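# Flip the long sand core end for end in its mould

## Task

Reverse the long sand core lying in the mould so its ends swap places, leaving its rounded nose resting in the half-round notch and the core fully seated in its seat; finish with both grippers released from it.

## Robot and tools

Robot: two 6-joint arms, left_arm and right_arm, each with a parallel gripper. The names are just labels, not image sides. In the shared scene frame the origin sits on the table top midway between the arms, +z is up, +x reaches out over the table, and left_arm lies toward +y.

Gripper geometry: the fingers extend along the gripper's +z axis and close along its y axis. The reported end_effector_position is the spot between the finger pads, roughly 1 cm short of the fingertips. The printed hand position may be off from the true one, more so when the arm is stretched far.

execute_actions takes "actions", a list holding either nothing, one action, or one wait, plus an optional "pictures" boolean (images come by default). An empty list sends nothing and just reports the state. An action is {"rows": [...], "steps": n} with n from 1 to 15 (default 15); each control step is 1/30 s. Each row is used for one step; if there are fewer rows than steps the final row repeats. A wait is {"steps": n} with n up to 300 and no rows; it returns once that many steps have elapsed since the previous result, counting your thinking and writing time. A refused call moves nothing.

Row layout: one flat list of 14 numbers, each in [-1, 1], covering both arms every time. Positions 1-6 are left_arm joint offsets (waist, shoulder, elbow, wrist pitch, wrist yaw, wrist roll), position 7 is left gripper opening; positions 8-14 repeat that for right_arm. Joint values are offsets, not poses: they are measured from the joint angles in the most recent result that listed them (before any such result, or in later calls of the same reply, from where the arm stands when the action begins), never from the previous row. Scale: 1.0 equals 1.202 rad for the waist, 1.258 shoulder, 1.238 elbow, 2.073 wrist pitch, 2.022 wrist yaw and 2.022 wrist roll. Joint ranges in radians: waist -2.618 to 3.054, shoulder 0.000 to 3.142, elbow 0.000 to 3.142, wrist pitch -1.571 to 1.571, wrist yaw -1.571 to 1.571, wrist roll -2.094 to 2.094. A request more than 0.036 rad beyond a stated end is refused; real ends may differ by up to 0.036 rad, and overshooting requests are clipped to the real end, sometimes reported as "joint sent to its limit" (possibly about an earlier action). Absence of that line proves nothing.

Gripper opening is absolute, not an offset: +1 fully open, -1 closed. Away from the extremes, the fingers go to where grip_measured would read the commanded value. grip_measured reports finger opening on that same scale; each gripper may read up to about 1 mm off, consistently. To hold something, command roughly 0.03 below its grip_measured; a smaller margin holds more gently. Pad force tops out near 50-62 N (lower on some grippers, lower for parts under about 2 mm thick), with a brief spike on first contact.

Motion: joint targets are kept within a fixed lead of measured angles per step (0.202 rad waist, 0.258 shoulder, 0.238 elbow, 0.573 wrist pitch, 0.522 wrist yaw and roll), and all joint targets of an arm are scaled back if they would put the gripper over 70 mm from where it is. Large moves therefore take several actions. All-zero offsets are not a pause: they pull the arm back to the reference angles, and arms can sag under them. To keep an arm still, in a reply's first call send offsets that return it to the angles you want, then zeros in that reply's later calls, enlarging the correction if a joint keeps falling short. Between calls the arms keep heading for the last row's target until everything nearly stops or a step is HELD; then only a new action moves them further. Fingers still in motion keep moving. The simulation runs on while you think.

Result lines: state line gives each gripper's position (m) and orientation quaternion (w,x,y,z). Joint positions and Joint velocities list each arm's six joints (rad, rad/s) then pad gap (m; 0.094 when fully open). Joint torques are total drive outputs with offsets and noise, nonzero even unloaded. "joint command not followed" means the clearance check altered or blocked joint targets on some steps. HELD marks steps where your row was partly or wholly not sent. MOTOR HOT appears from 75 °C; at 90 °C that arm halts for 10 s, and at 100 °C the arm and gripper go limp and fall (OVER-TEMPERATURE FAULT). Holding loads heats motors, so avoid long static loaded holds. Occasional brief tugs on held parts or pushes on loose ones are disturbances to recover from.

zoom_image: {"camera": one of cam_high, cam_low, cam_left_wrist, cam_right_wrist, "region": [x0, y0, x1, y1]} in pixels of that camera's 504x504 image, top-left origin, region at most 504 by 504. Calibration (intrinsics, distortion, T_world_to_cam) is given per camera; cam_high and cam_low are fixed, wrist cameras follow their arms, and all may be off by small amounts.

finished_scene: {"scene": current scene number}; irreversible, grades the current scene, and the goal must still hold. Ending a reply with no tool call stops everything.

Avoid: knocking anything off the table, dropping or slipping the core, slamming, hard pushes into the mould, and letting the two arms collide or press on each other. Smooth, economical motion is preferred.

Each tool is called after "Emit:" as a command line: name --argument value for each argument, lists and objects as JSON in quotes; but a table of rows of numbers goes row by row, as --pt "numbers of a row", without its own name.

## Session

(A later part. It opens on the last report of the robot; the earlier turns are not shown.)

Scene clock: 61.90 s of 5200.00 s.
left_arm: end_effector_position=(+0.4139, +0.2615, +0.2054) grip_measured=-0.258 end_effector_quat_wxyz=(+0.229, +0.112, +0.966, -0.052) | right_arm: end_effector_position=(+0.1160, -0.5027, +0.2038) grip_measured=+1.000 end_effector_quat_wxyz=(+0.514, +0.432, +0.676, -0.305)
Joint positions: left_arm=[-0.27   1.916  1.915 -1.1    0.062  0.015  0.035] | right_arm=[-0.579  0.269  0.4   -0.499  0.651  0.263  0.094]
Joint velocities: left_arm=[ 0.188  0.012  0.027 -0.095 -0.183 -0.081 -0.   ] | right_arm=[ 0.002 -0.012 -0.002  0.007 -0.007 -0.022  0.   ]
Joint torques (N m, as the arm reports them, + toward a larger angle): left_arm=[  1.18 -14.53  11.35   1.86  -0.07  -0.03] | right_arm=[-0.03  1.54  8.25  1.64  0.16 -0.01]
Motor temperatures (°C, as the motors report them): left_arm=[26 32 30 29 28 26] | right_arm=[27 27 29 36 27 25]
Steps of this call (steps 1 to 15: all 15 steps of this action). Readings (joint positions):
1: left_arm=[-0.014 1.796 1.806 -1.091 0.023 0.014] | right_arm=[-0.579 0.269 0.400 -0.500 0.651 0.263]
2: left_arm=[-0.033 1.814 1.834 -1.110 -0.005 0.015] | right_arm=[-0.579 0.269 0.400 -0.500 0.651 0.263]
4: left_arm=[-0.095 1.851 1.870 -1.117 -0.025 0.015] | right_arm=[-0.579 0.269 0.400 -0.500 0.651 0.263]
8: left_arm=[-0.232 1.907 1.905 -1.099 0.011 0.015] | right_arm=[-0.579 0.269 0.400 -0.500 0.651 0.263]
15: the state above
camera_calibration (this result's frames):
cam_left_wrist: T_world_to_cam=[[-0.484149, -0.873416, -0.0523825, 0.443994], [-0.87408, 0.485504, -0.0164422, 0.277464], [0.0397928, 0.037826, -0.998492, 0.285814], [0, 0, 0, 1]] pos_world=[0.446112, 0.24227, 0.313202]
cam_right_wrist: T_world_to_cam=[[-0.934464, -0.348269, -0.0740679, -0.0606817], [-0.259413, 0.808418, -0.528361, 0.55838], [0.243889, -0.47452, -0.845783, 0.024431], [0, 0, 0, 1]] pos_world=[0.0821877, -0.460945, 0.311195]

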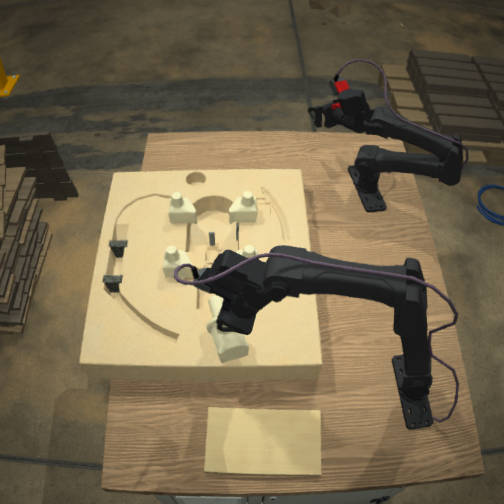

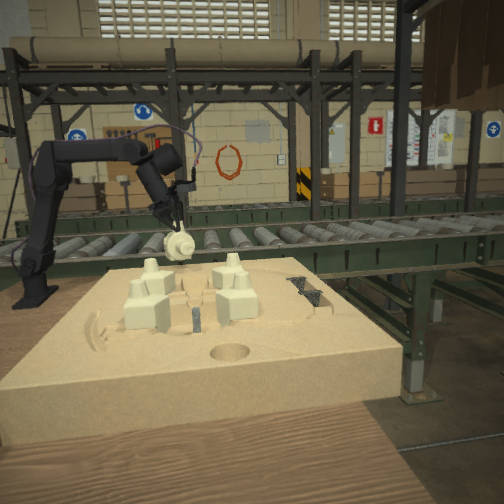

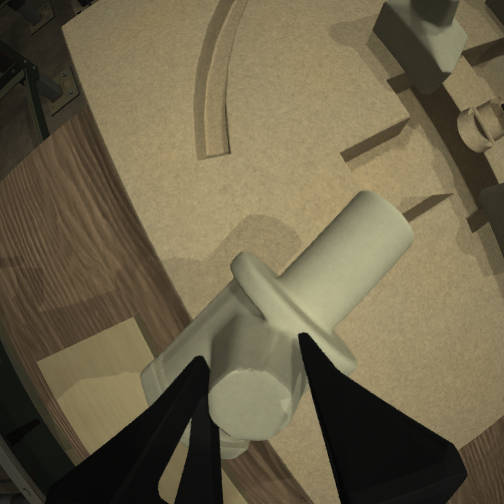

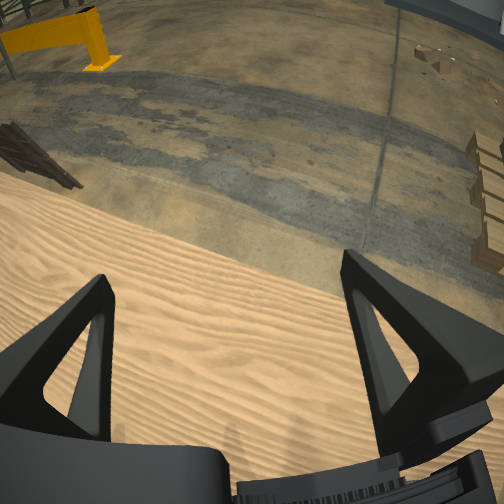

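Emit:
execute_actions --actions '[{"rows":[[0,-0.04,0.07,0.04,-0.02,0,-0.33,0,0,0,0,0,0,1],[-0.01,-0.03,0.085,0.04,-0.02,0,-0.33,0,0,0,0,0,0,1],[-0.02,-0.015,0.1,0.04,-0.02,0,-0.33,0,0,0,0,0,0,1],[-0.035,0,0.115,0.05,-0.02,0,-0.33,0,0,0,0,0,0,1],[-0.05,0.015,0.13,0.05,-0.02,0,-0.33,0,0,0,0,0,0,1],[-0.065,0.03,0.145,0.05,-0.02,0,-0.33,0,0,0,0,0,0,1],[-0.08,0.045,0.16,0.06,-0.02,0,-0.33,0,0,0,0,0,0,1],[-0.095,0.06,0.18,0.06,-0.02,0,-0.33,0,0,0,0,0,0,1],[-0.11,0.075,0.2,0.06,-0.02,0,-0.33,0,0,0,0,0,0,1],[-0.125,0.09,0.22,0.065,-0.02,0,-0.33,0,0,0,0,0,0,1],[-0.14,0.105,0.24,0.065,-0.02,0,-0.33,0,0,0,0,0,0,1],[-0.155,0.12,0.255,0.065,-0.02,0,-0.33,0,0,0,0,0,0,1],[-0.17,0.13,0.27,0.065,-0.02,0,-0.33,0,0,0,0,0,0,1],[-0.18,0.14,0.28,0.065,-0.02,0,-0.33,0,0,0,0,0,0,1],[-0.19,0.14,0.28,0.065,-0.02,0,-0.33,0,0,0,0,0,0,1]]}]' --pictures false

Emit:
execute_actions --actions '[{"steps":25}]'

Emit:
zoom_image --camera "cam_low" --region '[110, 170, 280, 320]'

Emit:
zoom_image --camera "cam_high" --region '[140, 220, 300, 330]'

Scene clock: 65.53 s of 5200.00 s.
left_arm: end_effector_position=(+0.4495, +0.1544, +0.2043) grip_measured=-0.258 end_effector_quat_wxyz=(+0.269, +0.201, +0.940, -0.060) | right_arm: end_effector_position=(+0.1160, -0.5027, +0.2038) grip_measured=+1.000 end_effector_quat_wxyz=(+0.514, +0.432, +0.676, -0.305)
Joint positions: left_arm=[-0.471  2.133  2.187 -1.066  0.014  0.015  0.035] | right_arm=[-0.579  0.269  0.4   -0.499  0.651  0.263  0.094]
Joint velocities: left_arm=[-0.505  0.422  0.252  0.198  0.11   0.037 -0.001] | right_arm=[-0.002 -0.027 -0.002 -0.066  0.051 -0.095  0.   ]
Joint torques (N m, as the arm reports them, + toward a larger angle): left_arm=[  0.34 -16.29  11.12   1.77  -0.08  -0.03] | right_arm=[-0.03  1.54  8.25  1.64  0.16 -0.02]
Motor temperatures (°C, as the motors report them): left_arm=[26 33 30 30 28 26] | right_arm=[27 27 29 36 27 25]
Steps of this call (steps 1 to 30: the robot went on to your last target; steps 31 to 90: nothing new was sent; then 0.13 s passed at rest; steps 91 to 105: all 15 steps of this action). Readings (joint positions):
91: left_arm=[-0.245 1.917 1.919 -1.105 0.029 0.015] | right_arm=[-0.579 0.269 0.400 -0.499 0.651 0.263]
92: left_arm=[-0.249 1.920 1.928 -1.111 0.024 0.015] | right_arm=[-0.579 0.269 0.400 -0.499 0.651 0.263]
94: left_arm=[-0.264 1.935 1.960 -1.122 0.014 0.015] | right_arm=[-0.579 0.269 0.400 -0.499 0.651 0.263]
98: left_arm=[-0.327 1.991 2.044 -1.114 0.003 0.015] | right_arm=[-0.579 0.269 0.400 -0.499 0.651 0.263]
105: the state above

Scene clock: 66.37 s of 5200.00 s.
left_arm: end_effector_position=(+0.4442, +0.1374, +0.1899) grip_measured=-0.258 end_effector_quat_wxyz=(+0.253, +0.217, +0.941, -0.064) | right_arm: end_effector_position=(+0.1160, -0.5028, +0.2039) grip_measured=+1.000 end_effector_quat_wxyz=(+0.514, +0.432, +0.676, -0.305)
Joint positions: left_arm=[-0.501  2.165  2.194 -1.072  0.022  0.015  0.035] | right_arm=[-0.579  0.269  0.4   -0.498  0.651  0.263  0.094]
Joint velocities: left_arm=[-0.002 -0.002  0.012  0.095  0.022 -0.007 -0.   ] | right_arm=[ 0.007 -0.002 -0.002  0.007  0.007 -0.066  0.   ]
Joint torques (N m, as the arm reports them, + toward a larger angle): left_arm=[  0.18 -16.88  11.9    2.02  -0.01  -0.02] | right_arm=[-0.03  1.53  8.24  1.64  0.16 -0.01]
Motor temperatures (°C, as the motors report them): left_arm=[26 33 31 30 28 26] | right_arm=[27 27 29 36 27 25]
Steps of this call (steps 1 to 25: the robot went on to your last target). Readings (joint positions):
1: left_arm=[-0.487 2.146 2.193 -1.060 0.019 0.015] | right_arm=[-0.579 0.269 0.400 -0.498 0.651 0.263]
2: left_arm=[-0.500 2.154 2.194 -1.056 0.024 0.015] | right_arm=[-0.579 0.269 0.400 -0.498 0.651 0.263]
4: left_arm=[-0.516 2.163 2.194 -1.057 0.037 0.015] | right_arm=[-0.579 0.269 0.400 -0.498 0.651 0.263]
8: left_arm=[-0.516 2.165 2.194 -1.072 0.040 0.015] | right_arm=[-0.579 0.269 0.400 -0.498 0.651 0.263]
25: the state above
camera_calibration (this result's frames):
cam_left_wrist: T_world_to_cam=[[-0.651683, -0.751446, -0.103139, 0.416806], [-0.749819, 0.658752, -0.0617832, 0.293537], [0.11437, 0.0370723, -0.992746, 0.239665], [0, 0, 0, 1]] pos_world=[0.464315, 0.110954, 0.299051]
cam_right_wrist: T_world_to_cam=[[-0.934412, -0.348292, -0.074611, -0.0605358], [-0.259045, 0.808254, -0.528792, 0.558455], [0.244479, -0.474782, -0.845466, 0.0242693], [0, 0, 0, 1]] pos_world=[0.0821662, -0.460935, 0.311309]

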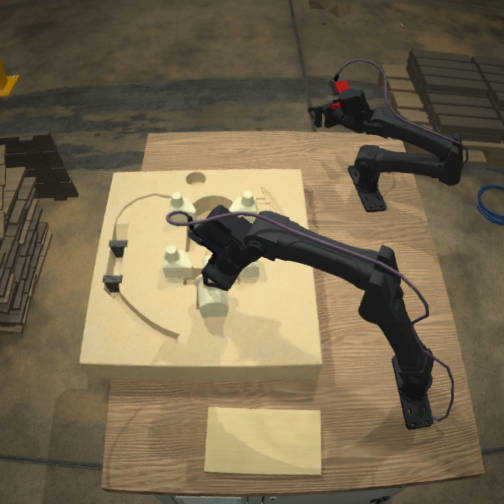

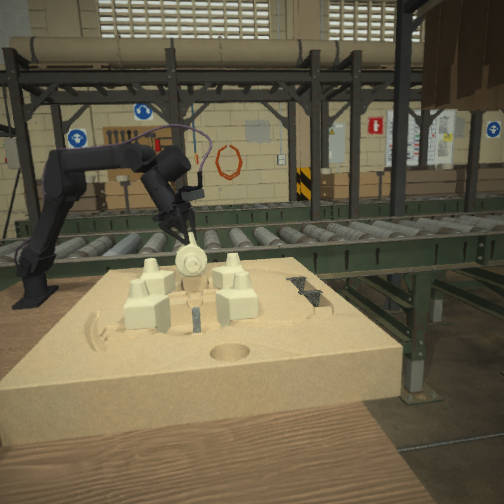

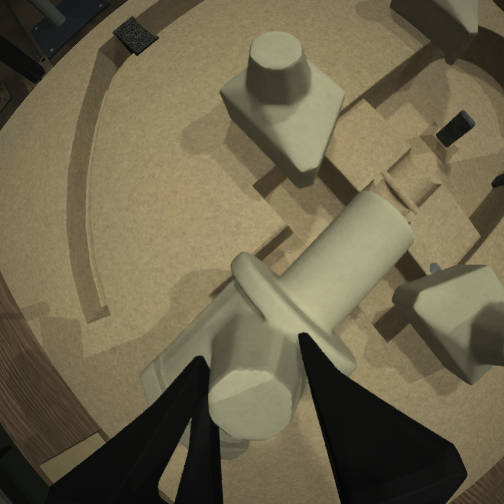

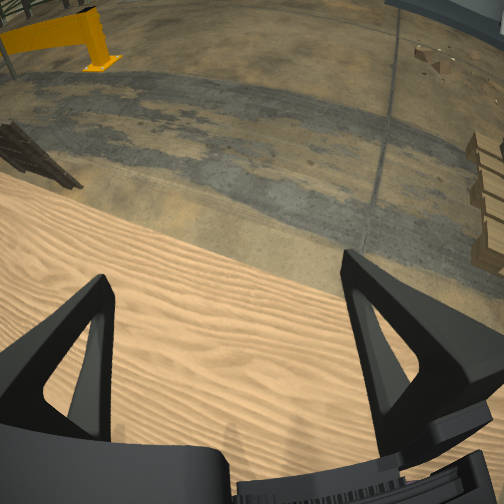

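Region (110, 170, 280, 320) of cam_low's 504x504 image, scaled by 2.965, with more detail than that image has; it fills the top 445 rows of this view, and the rest is white.

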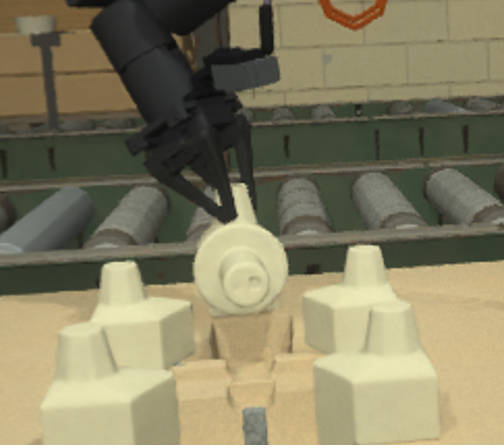

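Region (140, 220, 300, 330) of cam_high's 504x504 image, scaled by 3.150, with more detail than that image has; it fills the top 346 rows of this view, and the rest is white.

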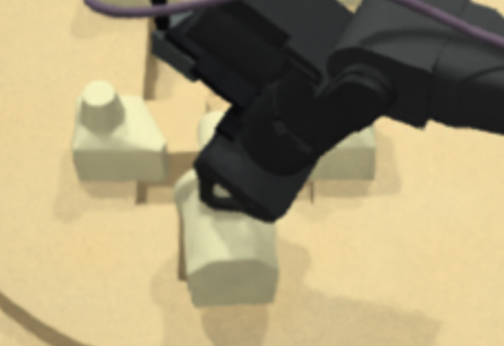

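Emit:
execute_actions --actions '[{"rows":[[-0.01,-0.045,0.07,0.05,0,0,-0.33,0,0,0,0,0,0,1],[-0.02,-0.035,0.08,0.05,0,0,-0.33,0,0,0,0,0,0,1],[-0.03,-0.025,0.095,0.05,0,0,-0.33,0,0,0,0,0,0,1],[-0.04,-0.015,0.11,0.05,0,0,-0.33,0,0,0,0,0,0,1],[-0.05,-0.005,0.125,0.055,0,0,-0.33,0,0,0,0,0,0,1],[-0.057,0.01,0.14,0.06,0,0,-0.33,0,0,0,0,0,0,1]]}]' --pictures false

Emit:
execute_actions --actions '[{"steps":15}]'

Emit:
zoom_image --camera "cam_low" --region '[110, 170, 280, 320]'

Emit:
zoom_image --camera "cam_high" --region '[140, 220, 300, 330]'

Scene clock: 68.80 s of 5200.00 s.
left_arm: end_effector_position=(+0.4452, +0.0872, +0.1956) grip_measured=-0.258 end_effector_quat_wxyz=(+0.275, +0.253, +0.924, -0.085) | right_arm: end_effector_position=(+0.1160, -0.5028, +0.2040) grip_measured=+1.000 end_effector_quat_wxyz=(+0.514, +0.432, +0.676, -0.305)
Joint positions: left_arm=[-0.579  2.237  2.306 -1.058  0.031  0.015  0.035] | right_arm=[-0.579  0.269  0.4   -0.498  0.651  0.263  0.094]
Joint velocities: left_arm=[-0.007  0.007 -0.007 -0.095 -0.022  0.066 -0.   ] | right_arm=[0.007 0.002 0.002 0.007 0.022 0.037 0.   ]
Joint torques (N m, as the arm reports them, + toward a larger angle): left_arm=[  0.81 -16.62  11.41   2.2   -0.09  -0.03] | right_arm=[-0.03  1.54  8.25  1.64  0.16 -0.01]
Motor temperatures (°C, as the motors report them): left_arm=[26 34 31 31 28 26] | right_arm=[27 27 29 36 27 25]
Steps of this call (steps 1 to 15: the robot went on to your last target; steps 16 to 58: nothing new was sent; steps 59 to 73: all 15 steps of this action). Readings (joint positions):
59: left_arm=[-0.501 2.166 2.198 -1.074 0.022 0.015] | right_arm=[-0.579 0.269 0.400 -0.498 0.651 0.263]
60: left_arm=[-0.503 2.170 2.206 -1.079 0.021 0.015] | right_arm=[-0.579 0.269 0.400 -0.498 0.651 0.263]
62: left_arm=[-0.510 2.183 2.235 -1.087 0.016 0.015] | right_arm=[-0.579 0.269 0.400 -0.498 0.651 0.263]
66: left_arm=[-0.546 2.219 2.298 -1.076 0.010 0.015] | right_arm=[-0.579 0.269 0.400 -0.498 0.651 0.263]
73: the state above

Scene clock: 69.30 s of 5200.00 s.
left_arm: end_effector_position=(+0.4459, +0.0902, +0.1943) grip_measured=-0.258 end_effector_quat_wxyz=(+0.273, +0.250, +0.925, -0.081) | right_arm: end_effector_position=(+0.1160, -0.5028, +0.2040) grip_measured=+1.000 end_effector_quat_wxyz=(+0.514, +0.432, +0.676, -0.305)
Joint positions: left_arm=[-0.576  2.238  2.306 -1.062  0.024  0.015  0.035] | right_arm=[-0.579  0.269  0.4   -0.498  0.651  0.263  0.094]
Joint velocities: left_arm=[-0.012 -0.017 -0.007  0.051  0.007 -0.007 -0.001] | right_arm=[-0.012 -0.002  0.002  0.007  0.037 -0.095  0.   ]
Joint torques (N m, as the arm reports them, + toward a larger angle): left_arm=[  0.54 -16.54  11.39   2.14  -0.01  -0.03] | right_arm=[-0.01  1.53  8.25  1.64  0.16 -0.01]
Motor temperatures (°C, as the motors report them): left_arm=[26 34 31 31 28 26] | right_arm=[27 27 29 36 27 25]
Steps of this call (steps 1 to 15: the robot went on to your last target). Readings (joint positions):
1: left_arm=[-0.578 2.237 2.306 -1.060 0.031 0.015] | right_arm=[-0.579 0.269 0.400 -0.498 0.651 0.263]
2: left_arm=[-0.578 2.238 2.306 -1.062 0.029 0.015] | right_arm=[-0.579 0.269 0.400 -0.498 0.651 0.263]
4: left_arm=[-0.577 2.238 2.306 -1.062 0.027 0.015] | right_arm=[-0.579 0.269 0.400 -0.498 0.651 0.263]
8: left_arm=[-0.576 2.238 2.306 -1.062 0.024 0.015] | right_arm=[-0.579 0.269 0.400 -0.498 0.651 0.263]
15: the state above
All arms were judged still, so your last target was given up. Only a new action makes them travel on or press farther. Fingers that are still opening or closing keep moving.
camera_calibration (this result's frames):
cam_left_wrist: T_world_to_cam=[[-0.702453, -0.702473, -0.114419, 0.403236], [-0.693964, 0.711705, -0.109043, 0.305664], [0.158032, 0.00280533, -0.98743, 0.228223], [0, 0, 0, 1]] pos_world=[0.459308, 0.0650796, 0.304823]
cam_right_wrist: T_world_to_cam=[[-0.934386, -0.348303, -0.0748825, -0.0604628], [-0.25886, 0.808172, -0.529008, 0.558493], [0.244773, -0.474914, -0.845307, 0.0241884], [0, 0, 0, 1]] pos_world=[0.0821554, -0.46093, 0.311366]

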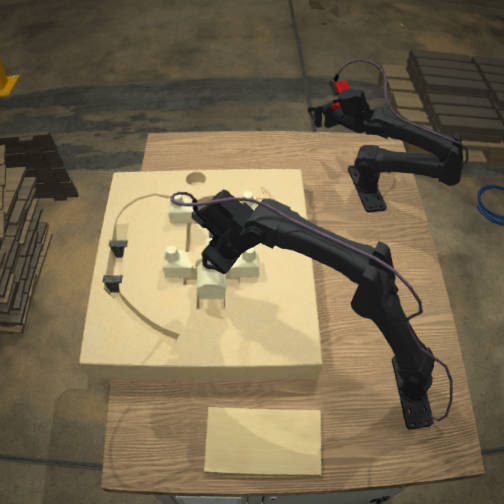

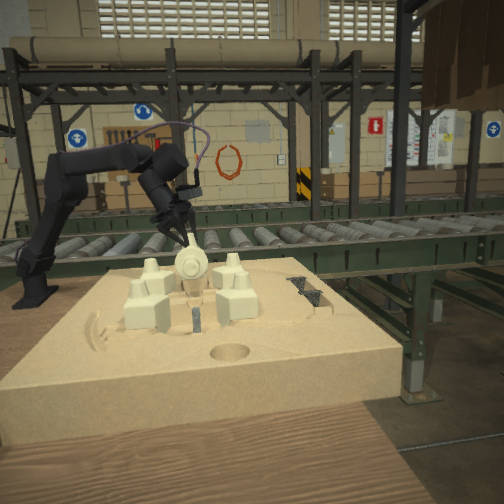

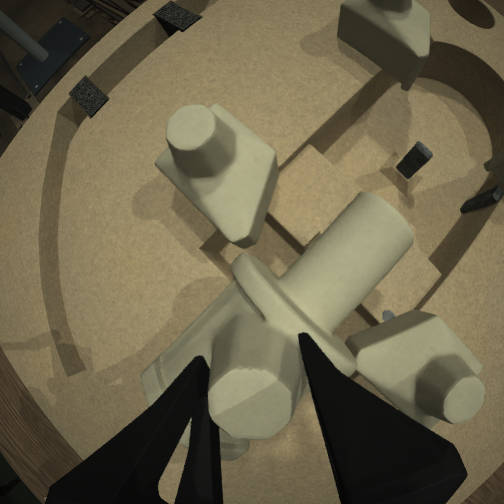

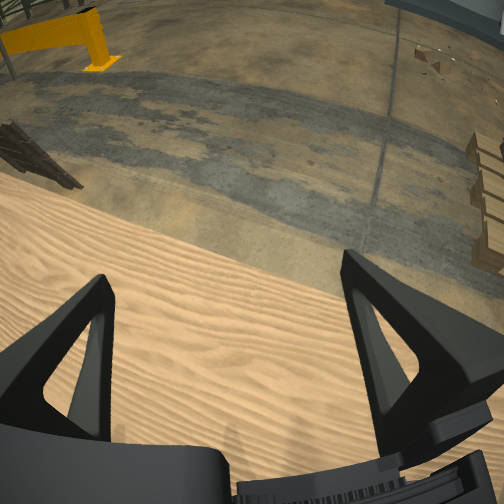

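Region (110, 170, 280, 320) of cam_low's 504x504 image, scaled by 2.965, with more detail than that image has; it fills the top 445 rows of this view, and the rest is white.

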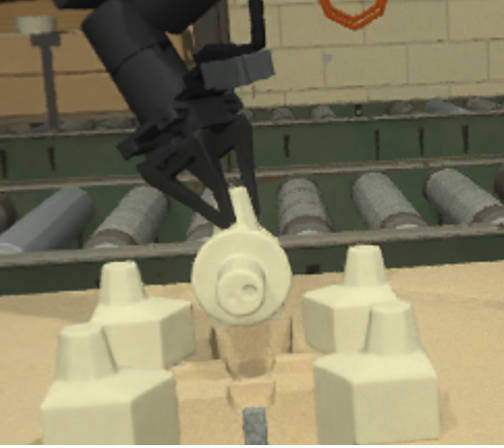

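Region (140, 220, 300, 330) of cam_high's 504x504 image, scaled by 3.150, with more detail than that image has; it fills the top 346 rows of this view, and the rest is white.

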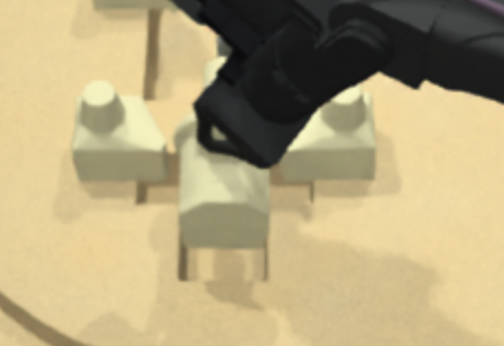

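Emit:
execute_actions --actions '[{"rows":[[0.01,-0.055,0.01,0.06,0,0,-0.33,0,0,0,0,0,0,1],[0.015,-0.06,0,0.065,0,0,-0.33,0,0,0,0,0,0,1],[0.018,-0.06,-0.015,0.07,0,0,-0.33,0,0,0,0,0,0,1],[0.018,-0.065,-0.03,0.08,0,0,-0.33,0,0,0,0,0,0,1],[0.018,-0.068,-0.045,0.085,0,0,-0.33,0,0,0,0,0,0,1],[0.018,-0.07,-0.06,0.09,0,0,-0.33,0,0,0,0,0,0,1]]}]' --pictures false

Emit:
execute_actions --actions '[{"steps":15}]'

Emit:
zoom_image --camera "cam_low" --region '[110, 170, 280, 320]'

Emit:
zoom_image --camera "cam_high" --region '[140, 220, 300, 330]'

Scene clock: 71.83 s of 5200.00 s.
left_arm: end_effector_position=(+0.4484, +0.1012, +0.1654) grip_measured=-0.258 end_effector_quat_wxyz=(+0.256, +0.243, +0.933, -0.072) | right_arm: end_effector_position=(+0.1161, -0.5028, +0.2041) grip_measured=+1.000 end_effector_quat_wxyz=(+0.514, +0.432, +0.675, -0.305)
Joint positions: left_arm=[-0.557  2.23   2.196 -0.998  0.022  0.016  0.035] | right_arm=[-0.579  0.269  0.4   -0.497  0.651  0.263  0.094]
Joint velocities: left_arm=[ 0.007 -0.007 -0.012  0.051 -0.037  0.037 -0.001] | right_arm=[-0.002  0.017 -0.032 -0.007 -0.022 -0.066  0.   ]
Joint torques (N m, as the arm reports them, + toward a larger angle): left_arm=[  0.24 -18.16   9.35   2.09   0.03  -0.06] | right_arm=[-0.02  1.55  8.25  1.64  0.16 -0.01]
Motor temperatures (°C, as the motors report them): left_arm=[26 35 31 32 28 26] | right_arm=[27 27 29 36 27 25]
Steps of this call (steps 1 to 61: nothing new was sent; steps 62 to 76: all 15 steps of this action). Readings (joint positions):
62: left_arm=[-0.575 2.238 2.304 -1.061 0.024 0.015] | right_arm=[-0.579 0.269 0.400 -0.498 0.651 0.263]
63: left_arm=[-0.575 2.237 2.299 -1.058 0.025 0.015] | right_arm=[-0.579 0.269 0.400 -0.498 0.651 0.263]
65: left_arm=[-0.572 2.234 2.277 -1.042 0.026 0.015] | right_arm=[-0.579 0.269 0.400 -0.497 0.651 0.263]
69: left_arm=[-0.562 2.230 2.214 -1.009 0.026 0.015] | right_arm=[-0.579 0.269 0.400 -0.497 0.651 0.263]
76: the state above

Scene clock: 72.33 s of 5200.00 s.
left_arm: end_effector_position=(+0.4488, +0.1009, +0.1657) grip_measured=-0.258 end_effector_quat_wxyz=(+0.257, +0.243, +0.932, -0.073) | right_arm: end_effector_position=(+0.1161, -0.5028, +0.2041) grip_measured=+1.000 end_effector_quat_wxyz=(+0.514, +0.432, +0.675, -0.305)
Joint positions: left_arm=[-0.557  2.23   2.196 -0.995  0.022  0.016  0.035] | right_arm=[-0.579  0.269  0.4   -0.497  0.651  0.263  0.094]
Joint velocities: left_arm=[ 0.002 -0.002 -0.007  0.051 -0.022 -0.037 -0.001] | right_arm=[-0.017 -0.002  0.002  0.051  0.051 -0.081  0.   ]
Joint torques (N m, as the arm reports them, + toward a larger angle): left_arm=[  0.27 -18.17   9.23   2.13   0.04  -0.04] | right_arm=[-0.03  1.54  8.26  1.64  0.15 -0.02]
Motor temperatures (°C, as the motors report them): left_arm=[26 35 31 32 28 26] | right_arm=[27 27 29 36 27 25]
Steps of this call (steps 1 to 15: the robot went on to your last target). Readings (joint positions):
1: left_arm=[-0.557 2.230 2.196 -0.997 0.022 0.016] | right_arm=[-0.579 0.269 0.400 -0.497 0.651 0.263]
2: left_arm=[-0.557 2.230 2.196 -0.997 0.022 0.016] | right_arm=[-0.579 0.269 0.400 -0.497 0.651 0.263]
4: left_arm=[-0.557 2.230 2.196 -0.996 0.022 0.016] | right_arm=[-0.579 0.269 0.400 -0.497 0.651 0.263]
8: left_arm=[-0.557 2.230 2.196 -0.996 0.022 0.016] | right_arm=[-0.579 0.269 0.400 -0.497 0.651 0.263]
15: the state above
All arms were judged still, so your last target was given up. Only a new action makes them travel on or press farther. Fingers that are still opening or closing keep moving.
camera_calibration (this result's frames):
cam_left_wrist: T_world_to_cam=[[-0.692621, -0.713295, -0.107175, 0.405059], [-0.709869, 0.700426, -0.0740871, 0.29948], [0.127914, 0.0247662, -0.991476, 0.211451], [0, 0, 0, 1]] pos_world=[0.466097, 0.0739261, 0.275248]
cam_right_wrist: T_world_to_cam=[[-0.934334, -0.348327, -0.0754256, -0.060317], [-0.258492, 0.808008, -0.529439, 0.558568], [0.245362, -0.475176, -0.844988, 0.0240266], [0, 0, 0, 1]] pos_world=[0.0821338, -0.460921, 0.311481]

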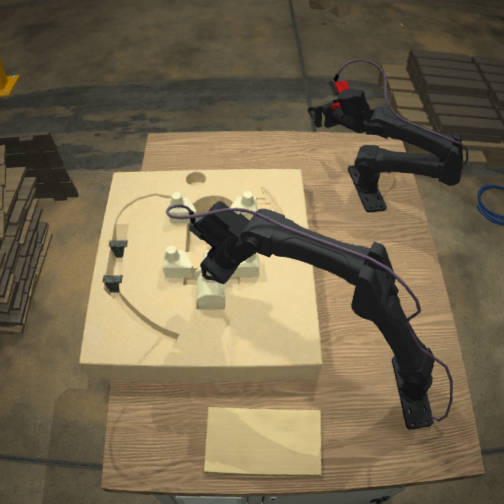

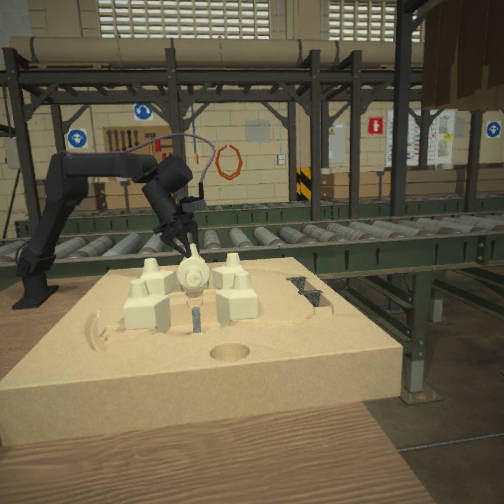

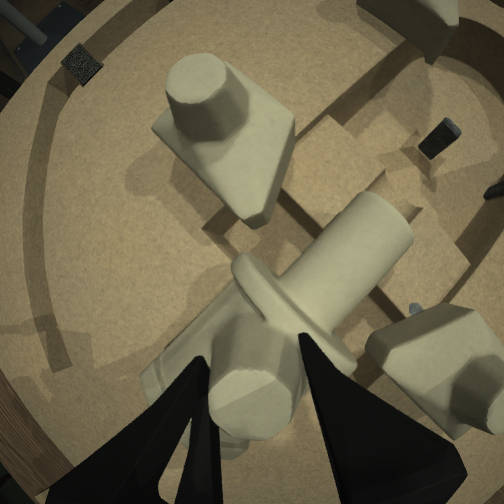

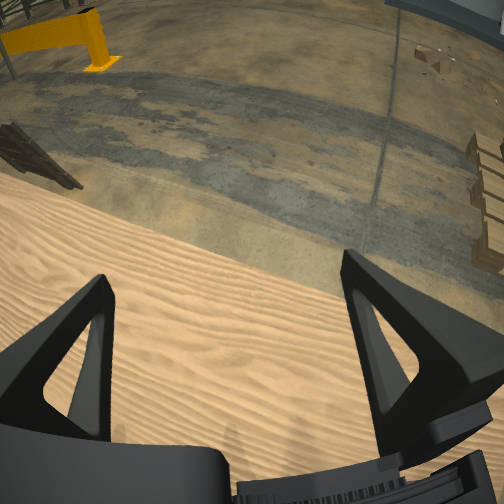

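Region (110, 170, 280, 320) of cam_low's 504x504 image, scaled by 2.965, with more detail than that image has; it fills the top 445 rows of this view, and the rest is white.

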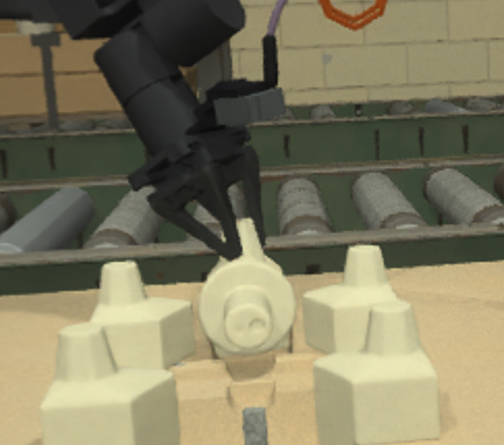

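Region (140, 220, 300, 330) of cam_high's 504x504 image, scaled by 3.150, with more detail than that image has; it fills the top 346 rows of this view, and the rest is white.

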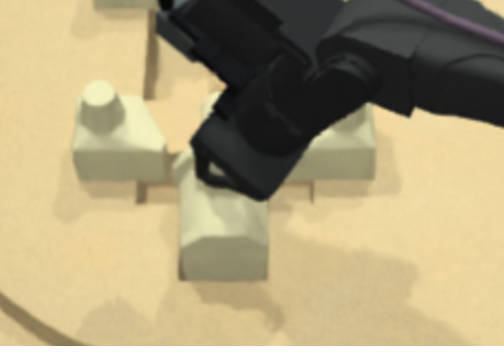

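Nicely aligned; continue lowering.

Emit:
execute_actions --actions '[{"rows":[[0,-0.065,-0.025,0.088,0,0,-0.33,0,0,0,0,0,0,1]]}]' --pictures false

Emit:
execute_actions --actions '[{"rows":[[0,-0.06,-0.025,0.088,0,0,-0.33,0,0,0,0,0,0,1]]}]'

Emit:
zoom_image --camera "cam_high" --region '[140, 220, 300, 330]'

Scene clock: 74.13 s of 5200.00 s.
left_arm: end_effector_position=(+0.4504, +0.1003, +0.1543) grip_measured=-0.258 end_effector_quat_wxyz=(+0.260, +0.243, +0.932, -0.073) | right_arm: end_effector_position=(+0.1161, -0.5028, +0.2043) grip_measured=+1.000 end_effector_quat_wxyz=(+0.515, +0.432, +0.675, -0.305)
Joint positions: left_arm=[-0.557  2.221  2.132 -0.935  0.021  0.018  0.035] | right_arm=[-0.579  0.269  0.4   -0.497  0.651  0.263  0.094]
Joint velocities: left_arm=[ 0.002 -0.012 -0.012  0.007 -0.037 -0.007 -0.001] | right_arm=[ 0.002 -0.007  0.002 -0.081  0.051  0.007  0.   ]
Joint torques (N m, as the arm reports them, + toward a larger angle): left_arm=[ -0.02 -17.52   9.16   2.16   0.03  -0.05] | right_arm=[-0.02  1.54  8.25  1.64  0.16 -0.01]
Motor temperatures (°C, as the motors report them): left_arm=[26 36 31 33 28 26] | right_arm=[27 27 29 36 27 25]
Steps of this call (steps 1 to 39: nothing new was sent; steps 40 to 54: all 15 steps of this action). Readings (joint positions):
40: left_arm=[-0.557 2.228 2.185 -0.985 0.022 0.016] | right_arm=[-0.579 0.269 0.400 -0.497 0.651 0.263]
41: left_arm=[-0.557 2.223 2.169 -0.969 0.022 0.016] | right_arm=[-0.579 0.269 0.400 -0.497 0.651 0.263]
43: left_arm=[-0.557 2.221 2.149 -0.953 0.022 0.016] | right_arm=[-0.579 0.269 0.400 -0.497 0.651 0.263]
47: left_arm=[-0.557 2.221 2.132 -0.942 0.021 0.018] | right_arm=[-0.579 0.269 0.400 -0.497 0.651 0.263]
54: the state above

Scene clock: 74.63 s of 5200.00 s.
left_arm: end_effector_position=(+0.4510, +0.0999, +0.1427) grip_measured=-0.258 end_effector_quat_wxyz=(+0.261, +0.245, +0.931, -0.073) | right_arm: end_effector_position=(+0.1162, -0.5028, +0.2044) grip_measured=+1.000 end_effector_quat_wxyz=(+0.515, +0.432, +0.675, -0.304)
Joint positions: left_arm=[-0.557  2.213  2.071 -0.879  0.021  0.021  0.035] | right_arm=[-0.579  0.269  0.4   -0.496  0.651  0.263  0.094]
Joint velocities: left_arm=[ 0.002  0.007  0.007  0.081  0.022  0.022 -0.   ] | right_arm=[-0.002 -0.002  0.002  0.081  0.022  0.066  0.   ]
Joint torques (N m, as the arm reports them, + toward a larger angle): left_arm=[  0.01 -17.2    8.87   2.2    0.    -0.07] | right_arm=[-0.02  1.54  8.23  1.64  0.15 -0.01]
Motor temperatures (°C, as the motors report them): left_arm=[26 36 31 33 28 26] | right_arm=[27 27 29 36 27 25]
Steps of this call (steps 1 to 15: all 15 steps of this action). Readings (joint positions):
1: left_arm=[-0.557 2.219 2.122 -0.925 0.021 0.018] | right_arm=[-0.579 0.269 0.400 -0.497 0.651 0.263]
2: left_arm=[-0.557 2.215 2.106 -0.909 0.021 0.018] | right_arm=[-0.579 0.269 0.400 -0.496 0.651 0.263]
4: left_arm=[-0.557 2.213 2.086 -0.894 0.022 0.018] | right_arm=[-0.579 0.269 0.400 -0.496 0.651 0.263]
8: left_arm=[-0.557 2.213 2.071 -0.879 0.021 0.021] | right_arm=[-0.579 0.269 0.400 -0.496 0.651 0.263]
15: the state above
camera_calibration (this result's frames):
cam_left_wrist: T_world_to_cam=[[-0.694147, -0.710999, -0.112429, 0.404583], [-0.706708, 0.702816, -0.0813222, 0.299357], [0.136837, 0.0230046, -0.990326, 0.184338], [0, 0, 0, 1]] pos_world=[0.467173, 0.0730242, 0.252386]
cam_right_wrist: T_world_to_cam=[[-0.934228, -0.348374, -0.0765115, -0.0600256], [-0.257753, 0.807679, -0.5303, 0.558719], [0.24654, -0.4757, -0.84435, 0.0237025], [0, 0, 0, 1]] pos_world=[0.0820903, -0.460901, 0.311709]

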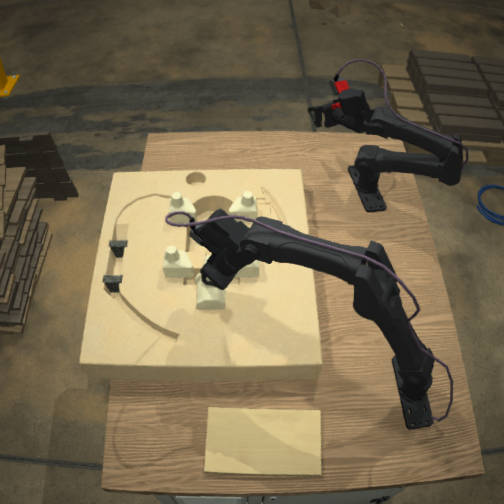

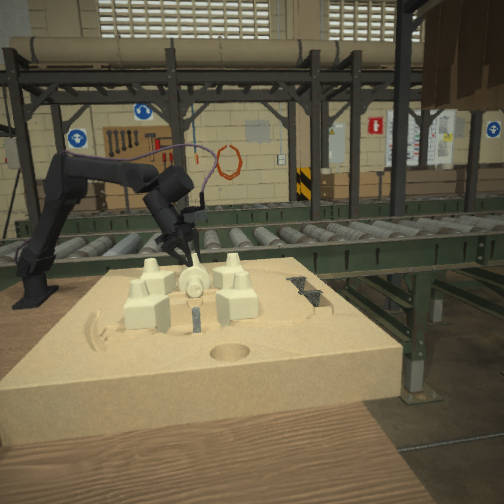

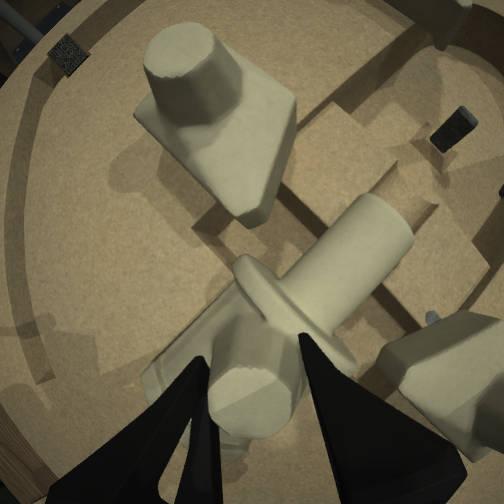

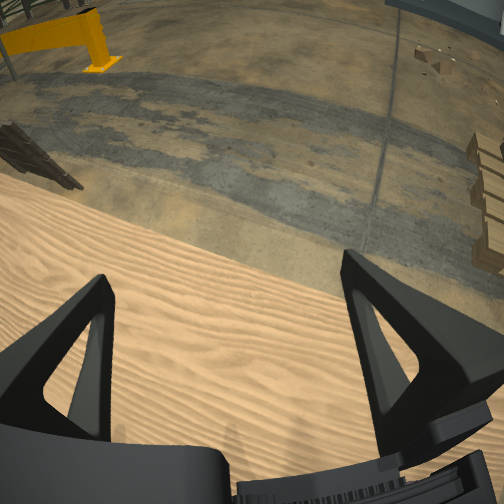

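Region (140, 220, 300, 330) of cam_high's 504x504 image, scaled by 3.150, with more detail than that image has; it fills the top 346 rows of this view, and the rest is white.

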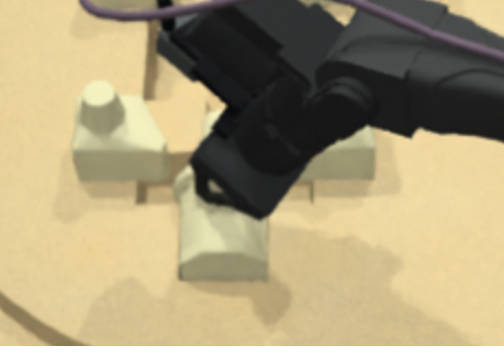

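Emit:
execute_actions --actions '[{"rows":[[0.01,-0.06,-0.025,0.07,0,0,-0.33,0,0,0,0,0,0,1]]}]' --pictures false

Emit:
execute_actions --actions '[{"rows":[[0.005,-0.04,-0.02,0.03,0,0,-0.33,0,0,0,0,0,0,1]]}]' --pictures false

Emit:
execute_actions --actions '[{"rows":[[0,-0.025,0,0,0,0,0.2,0,0,0,0,0,0,1]],"steps":10}]' --pictures false

Emit:
execute_actions --actions '[{"rows":[[0,-0.18,0,0,0,0,0.2,0,0,0,0,0,0,1]]}]'

Emit:
zoom_image --camera "cam_high" --region '[140, 220, 300, 330]'

Emit:
zoom_image --camera "cam_low" --region '[110, 170, 280, 320]'

Scene clock: 76.87 s of 5200.00 s.
left_arm: end_effector_position=(+0.4513, +0.1006, +0.1401) grip_measured=-0.258 end_effector_quat_wxyz=(+0.267, +0.244, +0.929, -0.077) | right_arm: end_effector_position=(+0.1162, -0.5029, +0.2046) grip_measured=+1.000 end_effector_quat_wxyz=(+0.515, +0.432, +0.675, -0.304)
Joint positions: left_arm=[-0.553  2.197  2.028 -0.838  0.029  0.021  0.035] | right_arm=[-0.579  0.269  0.4   -0.495  0.651  0.263  0.094]
Joint velocities: left_arm=[ 0.007 -0.002 -0.012  0.022  0.007  0.051 -0.001] | right_arm=[-0.017  0.002 -0.012 -0.022  0.007 -0.022  0.   ]
Joint torques (N m, as the arm reports them, + toward a larger angle): left_arm=[  0.73 -16.45   7.41   2.04  -0.07  -0.02] | right_arm=[-0.03  1.53  8.25  1.64  0.16 -0.01]
Motor temperatures (°C, as the motors report them): left_arm=[26 36 31 33 28 26] | right_arm=[27 27 29 36 27 25]
Steps of this call (steps 1 to 15: the robot went on to your last target; steps 16 to 52: nothing new was sent; steps 53 to 67: all 15 steps of this action). Readings (joint positions):
53: left_arm=[-0.557 2.212 2.061 -0.872 0.021 0.021] | right_arm=[-0.579 0.269 0.400 -0.496 0.651 0.263]
54: left_arm=[-0.556 2.206 2.047 -0.858 0.022 0.021] | right_arm=[-0.579 0.269 0.400 -0.495 0.651 0.263]
56: left_arm=[-0.554 2.200 2.034 -0.845 0.026 0.021] | right_arm=[-0.579 0.269 0.400 -0.495 0.651 0.263]
60: left_arm=[-0.553 2.197 2.028 -0.839 0.029 0.021] | right_arm=[-0.579 0.269 0.400 -0.495 0.651 0.263]
67: the state above

Scene clock: 77.37 s of 5200.00 s.
left_arm: end_effector_position=(+0.4507, +0.1009, +0.1389) grip_measured=-0.258 end_effector_quat_wxyz=(+0.269, +0.244, +0.928, -0.078) | right_arm: end_effector_position=(+0.1163, -0.5029, +0.2047) grip_measured=+1.000 end_effector_quat_wxyz=(+0.516, +0.432, +0.674, -0.304)
Joint positions: left_arm=[-0.553  2.188  2.005 -0.82   0.031  0.022  0.035] | right_arm=[-0.579  0.269  0.4   -0.494  0.651  0.263  0.094]
Joint velocities: left_arm=[-0.007  0.007 -0.002  0.007  0.007 -0.007 -0.001] | right_arm=[-0.012 -0.002  0.012  0.022 -0.037  0.007  0.   ]
Joint torques (N m, as the arm reports them, + toward a larger angle): left_arm=[  0.48 -15.03   6.24   1.56  -0.01  -0.03] | right_arm=[-0.04  1.54  8.24  1.64  0.16 -0.01]
Motor temperatures (°C, as the motors report them): left_arm=[26 36 31 33 28 26] | right_arm=[27 27 29 36 27 25]
Steps of this call (steps 1 to 15: all 15 steps of this action). Readings (joint positions):
1: left_arm=[-0.553 2.196 2.022 -0.837 0.029 0.021] | right_arm=[-0.579 0.269 0.400 -0.495 0.651 0.263]
2: left_arm=[-0.553 2.193 2.015 -0.830 0.030 0.021] | right_arm=[-0.579 0.269 0.400 -0.495 0.651 0.263]
4: left_arm=[-0.553 2.189 2.008 -0.823 0.031 0.022] | right_arm=[-0.579 0.269 0.400 -0.495 0.651 0.263]
8: left_arm=[-0.553 2.188 2.005 -0.820 0.031 0.022] | right_arm=[-0.579 0.269 0.400 -0.494 0.651 0.263]
15: the state above

Scene clock: 77.70 s of 5200.00 s.
left_arm: end_effector_position=(+0.4504, +0.1010, +0.1387) grip_measured=+0.198 end_effector_quat_wxyz=(+0.269, +0.244, +0.928, -0.078) | right_arm: end_effector_position=(+0.1163, -0.5029, +0.2049) grip_measured=+1.000 end_effector_quat_wxyz=(+0.516, +0.432, +0.674, -0.304)
Joint positions: left_arm=[-0.553  2.188  2.005 -0.821  0.031  0.022  0.056] | right_arm=[-0.579  0.269  0.4   -0.493  0.651  0.263  0.094]
Joint velocities: left_arm=[ 0.012  0.022 -0.012  0.022 -0.022 -0.022 -0.   ] | right_arm=[-0.012 -0.002 -0.007  0.037  0.037  0.007  0.   ]
Joint torques (N m, as the arm reports them, + toward a larger angle): left_arm=[ -0.06 -14.33   6.44   1.24   0.    -0.02] | right_arm=[-0.03  1.54  8.25  1.63  0.16 -0.01]
Motor temperatures (°C, as the motors report them): left_arm=[26 36 31 33 28 26] | right_arm=[27 27 29 36 27 25]
Steps of this call (steps 1 to 10: all 10 steps of this action). Readings (joint positions):
1: left_arm=[-0.553 2.188 2.005 -0.821 0.031 0.022] | right_arm=[-0.579 0.269 0.400 -0.494 0.651 0.263]
2: left_arm=[-0.553 2.188 2.005 -0.821 0.031 0.022] | right_arm=[-0.579 0.269 0.400 -0.494 0.651 0.263]
4: left_arm=[-0.553 2.188 2.005 -0.821 0.031 0.022] | right_arm=[-0.579 0.269 0.400 -0.494 0.651 0.263]
8: left_arm=[-0.553 2.188 2.005 -0.821 0.031 0.022] | right_arm=[-0.579 0.269 0.400 -0.494 0.651 0.263]
10: the state above

Scene clock: 78.20 s of 5200.00 s.
left_arm: end_effector_position=(+0.4325, +0.1104, +0.2589) grip_measured=+0.198 end_effector_quat_wxyz=(+0.372, +0.237, +0.892, -0.102) | right_arm: end_effector_position=(+0.1164, -0.5029, +0.2050) grip_measured=+1.000 end_effector_quat_wxyz=(+0.516, +0.432, +0.674, -0.304)
Joint positions: left_arm=[-0.553  1.954  1.996 -0.821  0.031  0.022  0.056] | right_arm=[-0.579  0.269  0.4   -0.493  0.651  0.263  0.094]
Joint velocities: left_arm=[-0.007  0.095 -0.007 -0.051 -0.007  0.022 -0.   ] | right_arm=[-0.002  0.007  0.007 -0.022  0.037  0.022  0.   ]
Joint torques (N m, as the arm reports them, + toward a larger angle): left_arm=[-0.04 -9.99  7.28  1.53  0.01 -0.03] | right_arm=[-0.04  1.53  8.26  1.64  0.16 -0.01]
Motor temperatures (°C, as the motors report them): left_arm=[26 36 31 33 28 26] | right_arm=[27 27 29 37 27 25]
Steps of this call (steps 1 to 15: all 15 steps of this action). Readings (joint positions):
1: left_arm=[-0.553 2.180 2.002 -0.821 0.031 0.022] | right_arm=[-0.579 0.269 0.400 -0.493 0.651 0.263]
2: left_arm=[-0.553 2.166 1.993 -0.827 0.031 0.022] | right_arm=[-0.579 0.269 0.400 -0.493 0.651 0.263]
4: left_arm=[-0.553 2.125 1.987 -0.841 0.031 0.022] | right_arm=[-0.579 0.269 0.400 -0.493 0.651 0.263]
8: left_arm=[-0.553 2.016 1.987 -0.839 0.031 0.022] | right_arm=[-0.579 0.269 0.400 -0.493 0.651 0.263]
15: the state above
camera_calibration (this result's frames):
cam_left_wrist: T_world_to_cam=[[-0.665882, -0.726231, -0.170848, 0.416887], [-0.663661, 0.681213, -0.309037, 0.33111], [0.340816, -0.0923972, -0.935578, 0.212077], [0, 0, 0, 1]] pos_world=[0.425063, 0.0967952, 0.371964]
cam_right_wrist: T_world_to_cam=[[-0.934011, -0.34847, -0.0786829, -0.0594434], [-0.256272, 0.807019, -0.53202, 0.559018], [0.248892, -0.476748, -0.843068, 0.0230531], [0, 0, 0, 1]] pos_world=[0.0820024, -0.460862, 0.312167]

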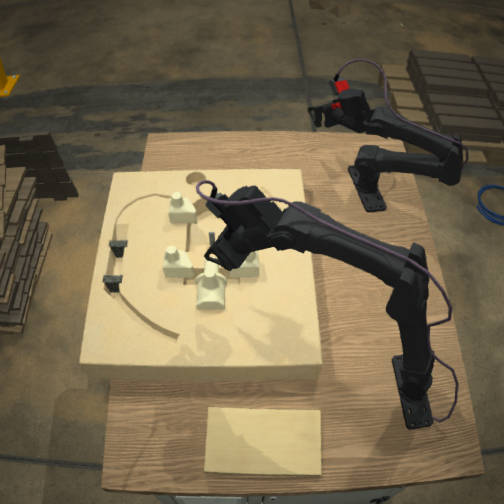

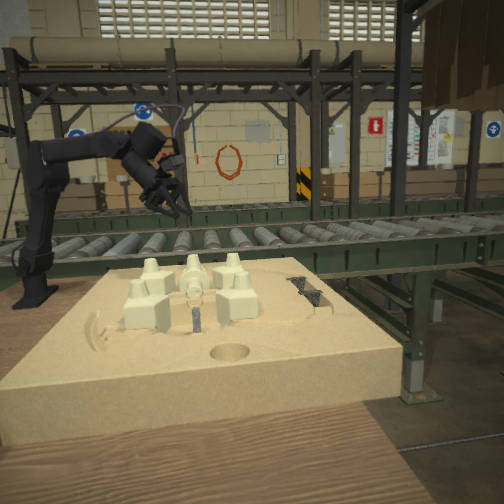

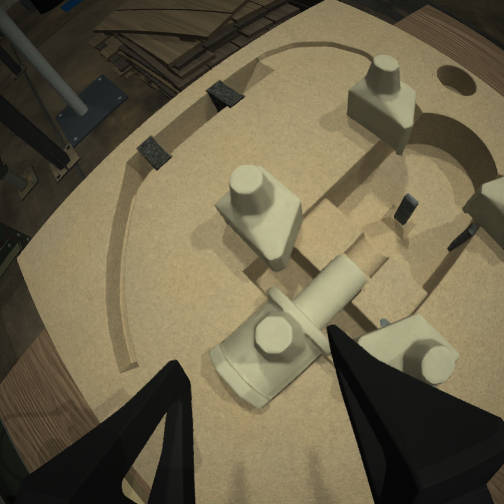

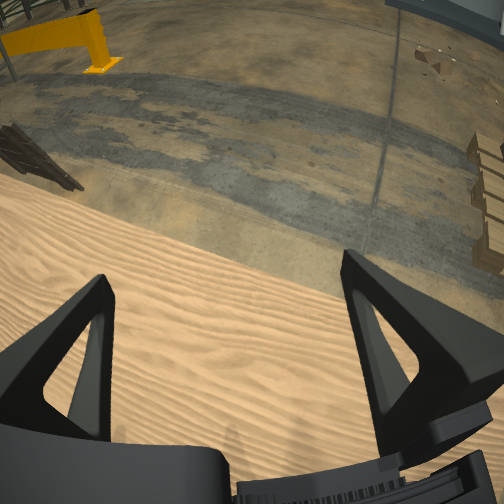

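Region (140, 220, 300, 330) of cam_high's 504x504 image, scaled by 3.150, with more detail than that image has; it fills the top 346 rows of this view, and the rest is white.

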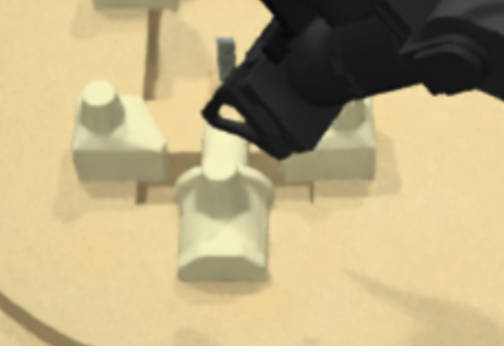

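Region (110, 170, 280, 320) of cam_low's 504x504 image, scaled by 2.965, with more detail than that image has; it fills the top 445 rows of this view, and the rest is white.

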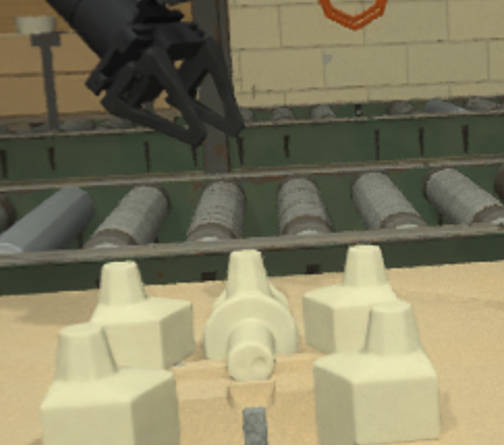

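Emit:
zoom_image --camera "cam_left_wrist" --region '[190, 210, 410, 420]'

Emit:
zoom_image --camera "cam_low" --region '[160, 250, 230, 320]'

Region (190, 210, 410, 420) of cam_left_wrist's 504x504 image, scaled by 2.291, with more detail than that image has; it fills the top 481 rows of this view, and the rest is white.

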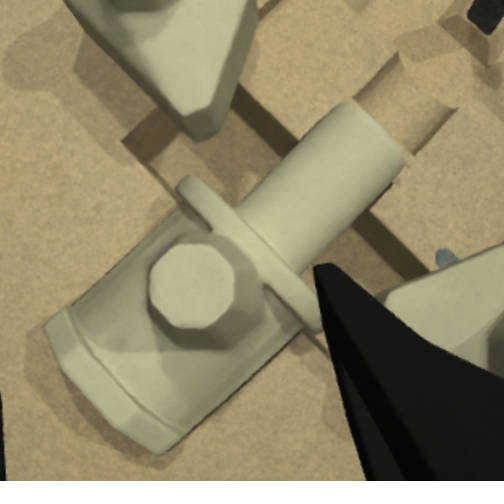

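Region (160, 250, 230, 320) of cam_low's 504x504 image, scaled by 7.200, with more detail than that image has.

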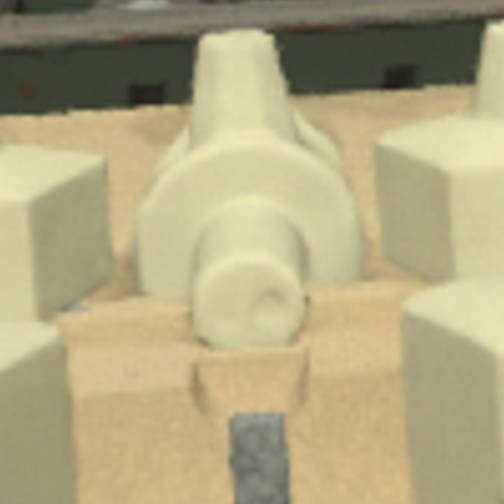

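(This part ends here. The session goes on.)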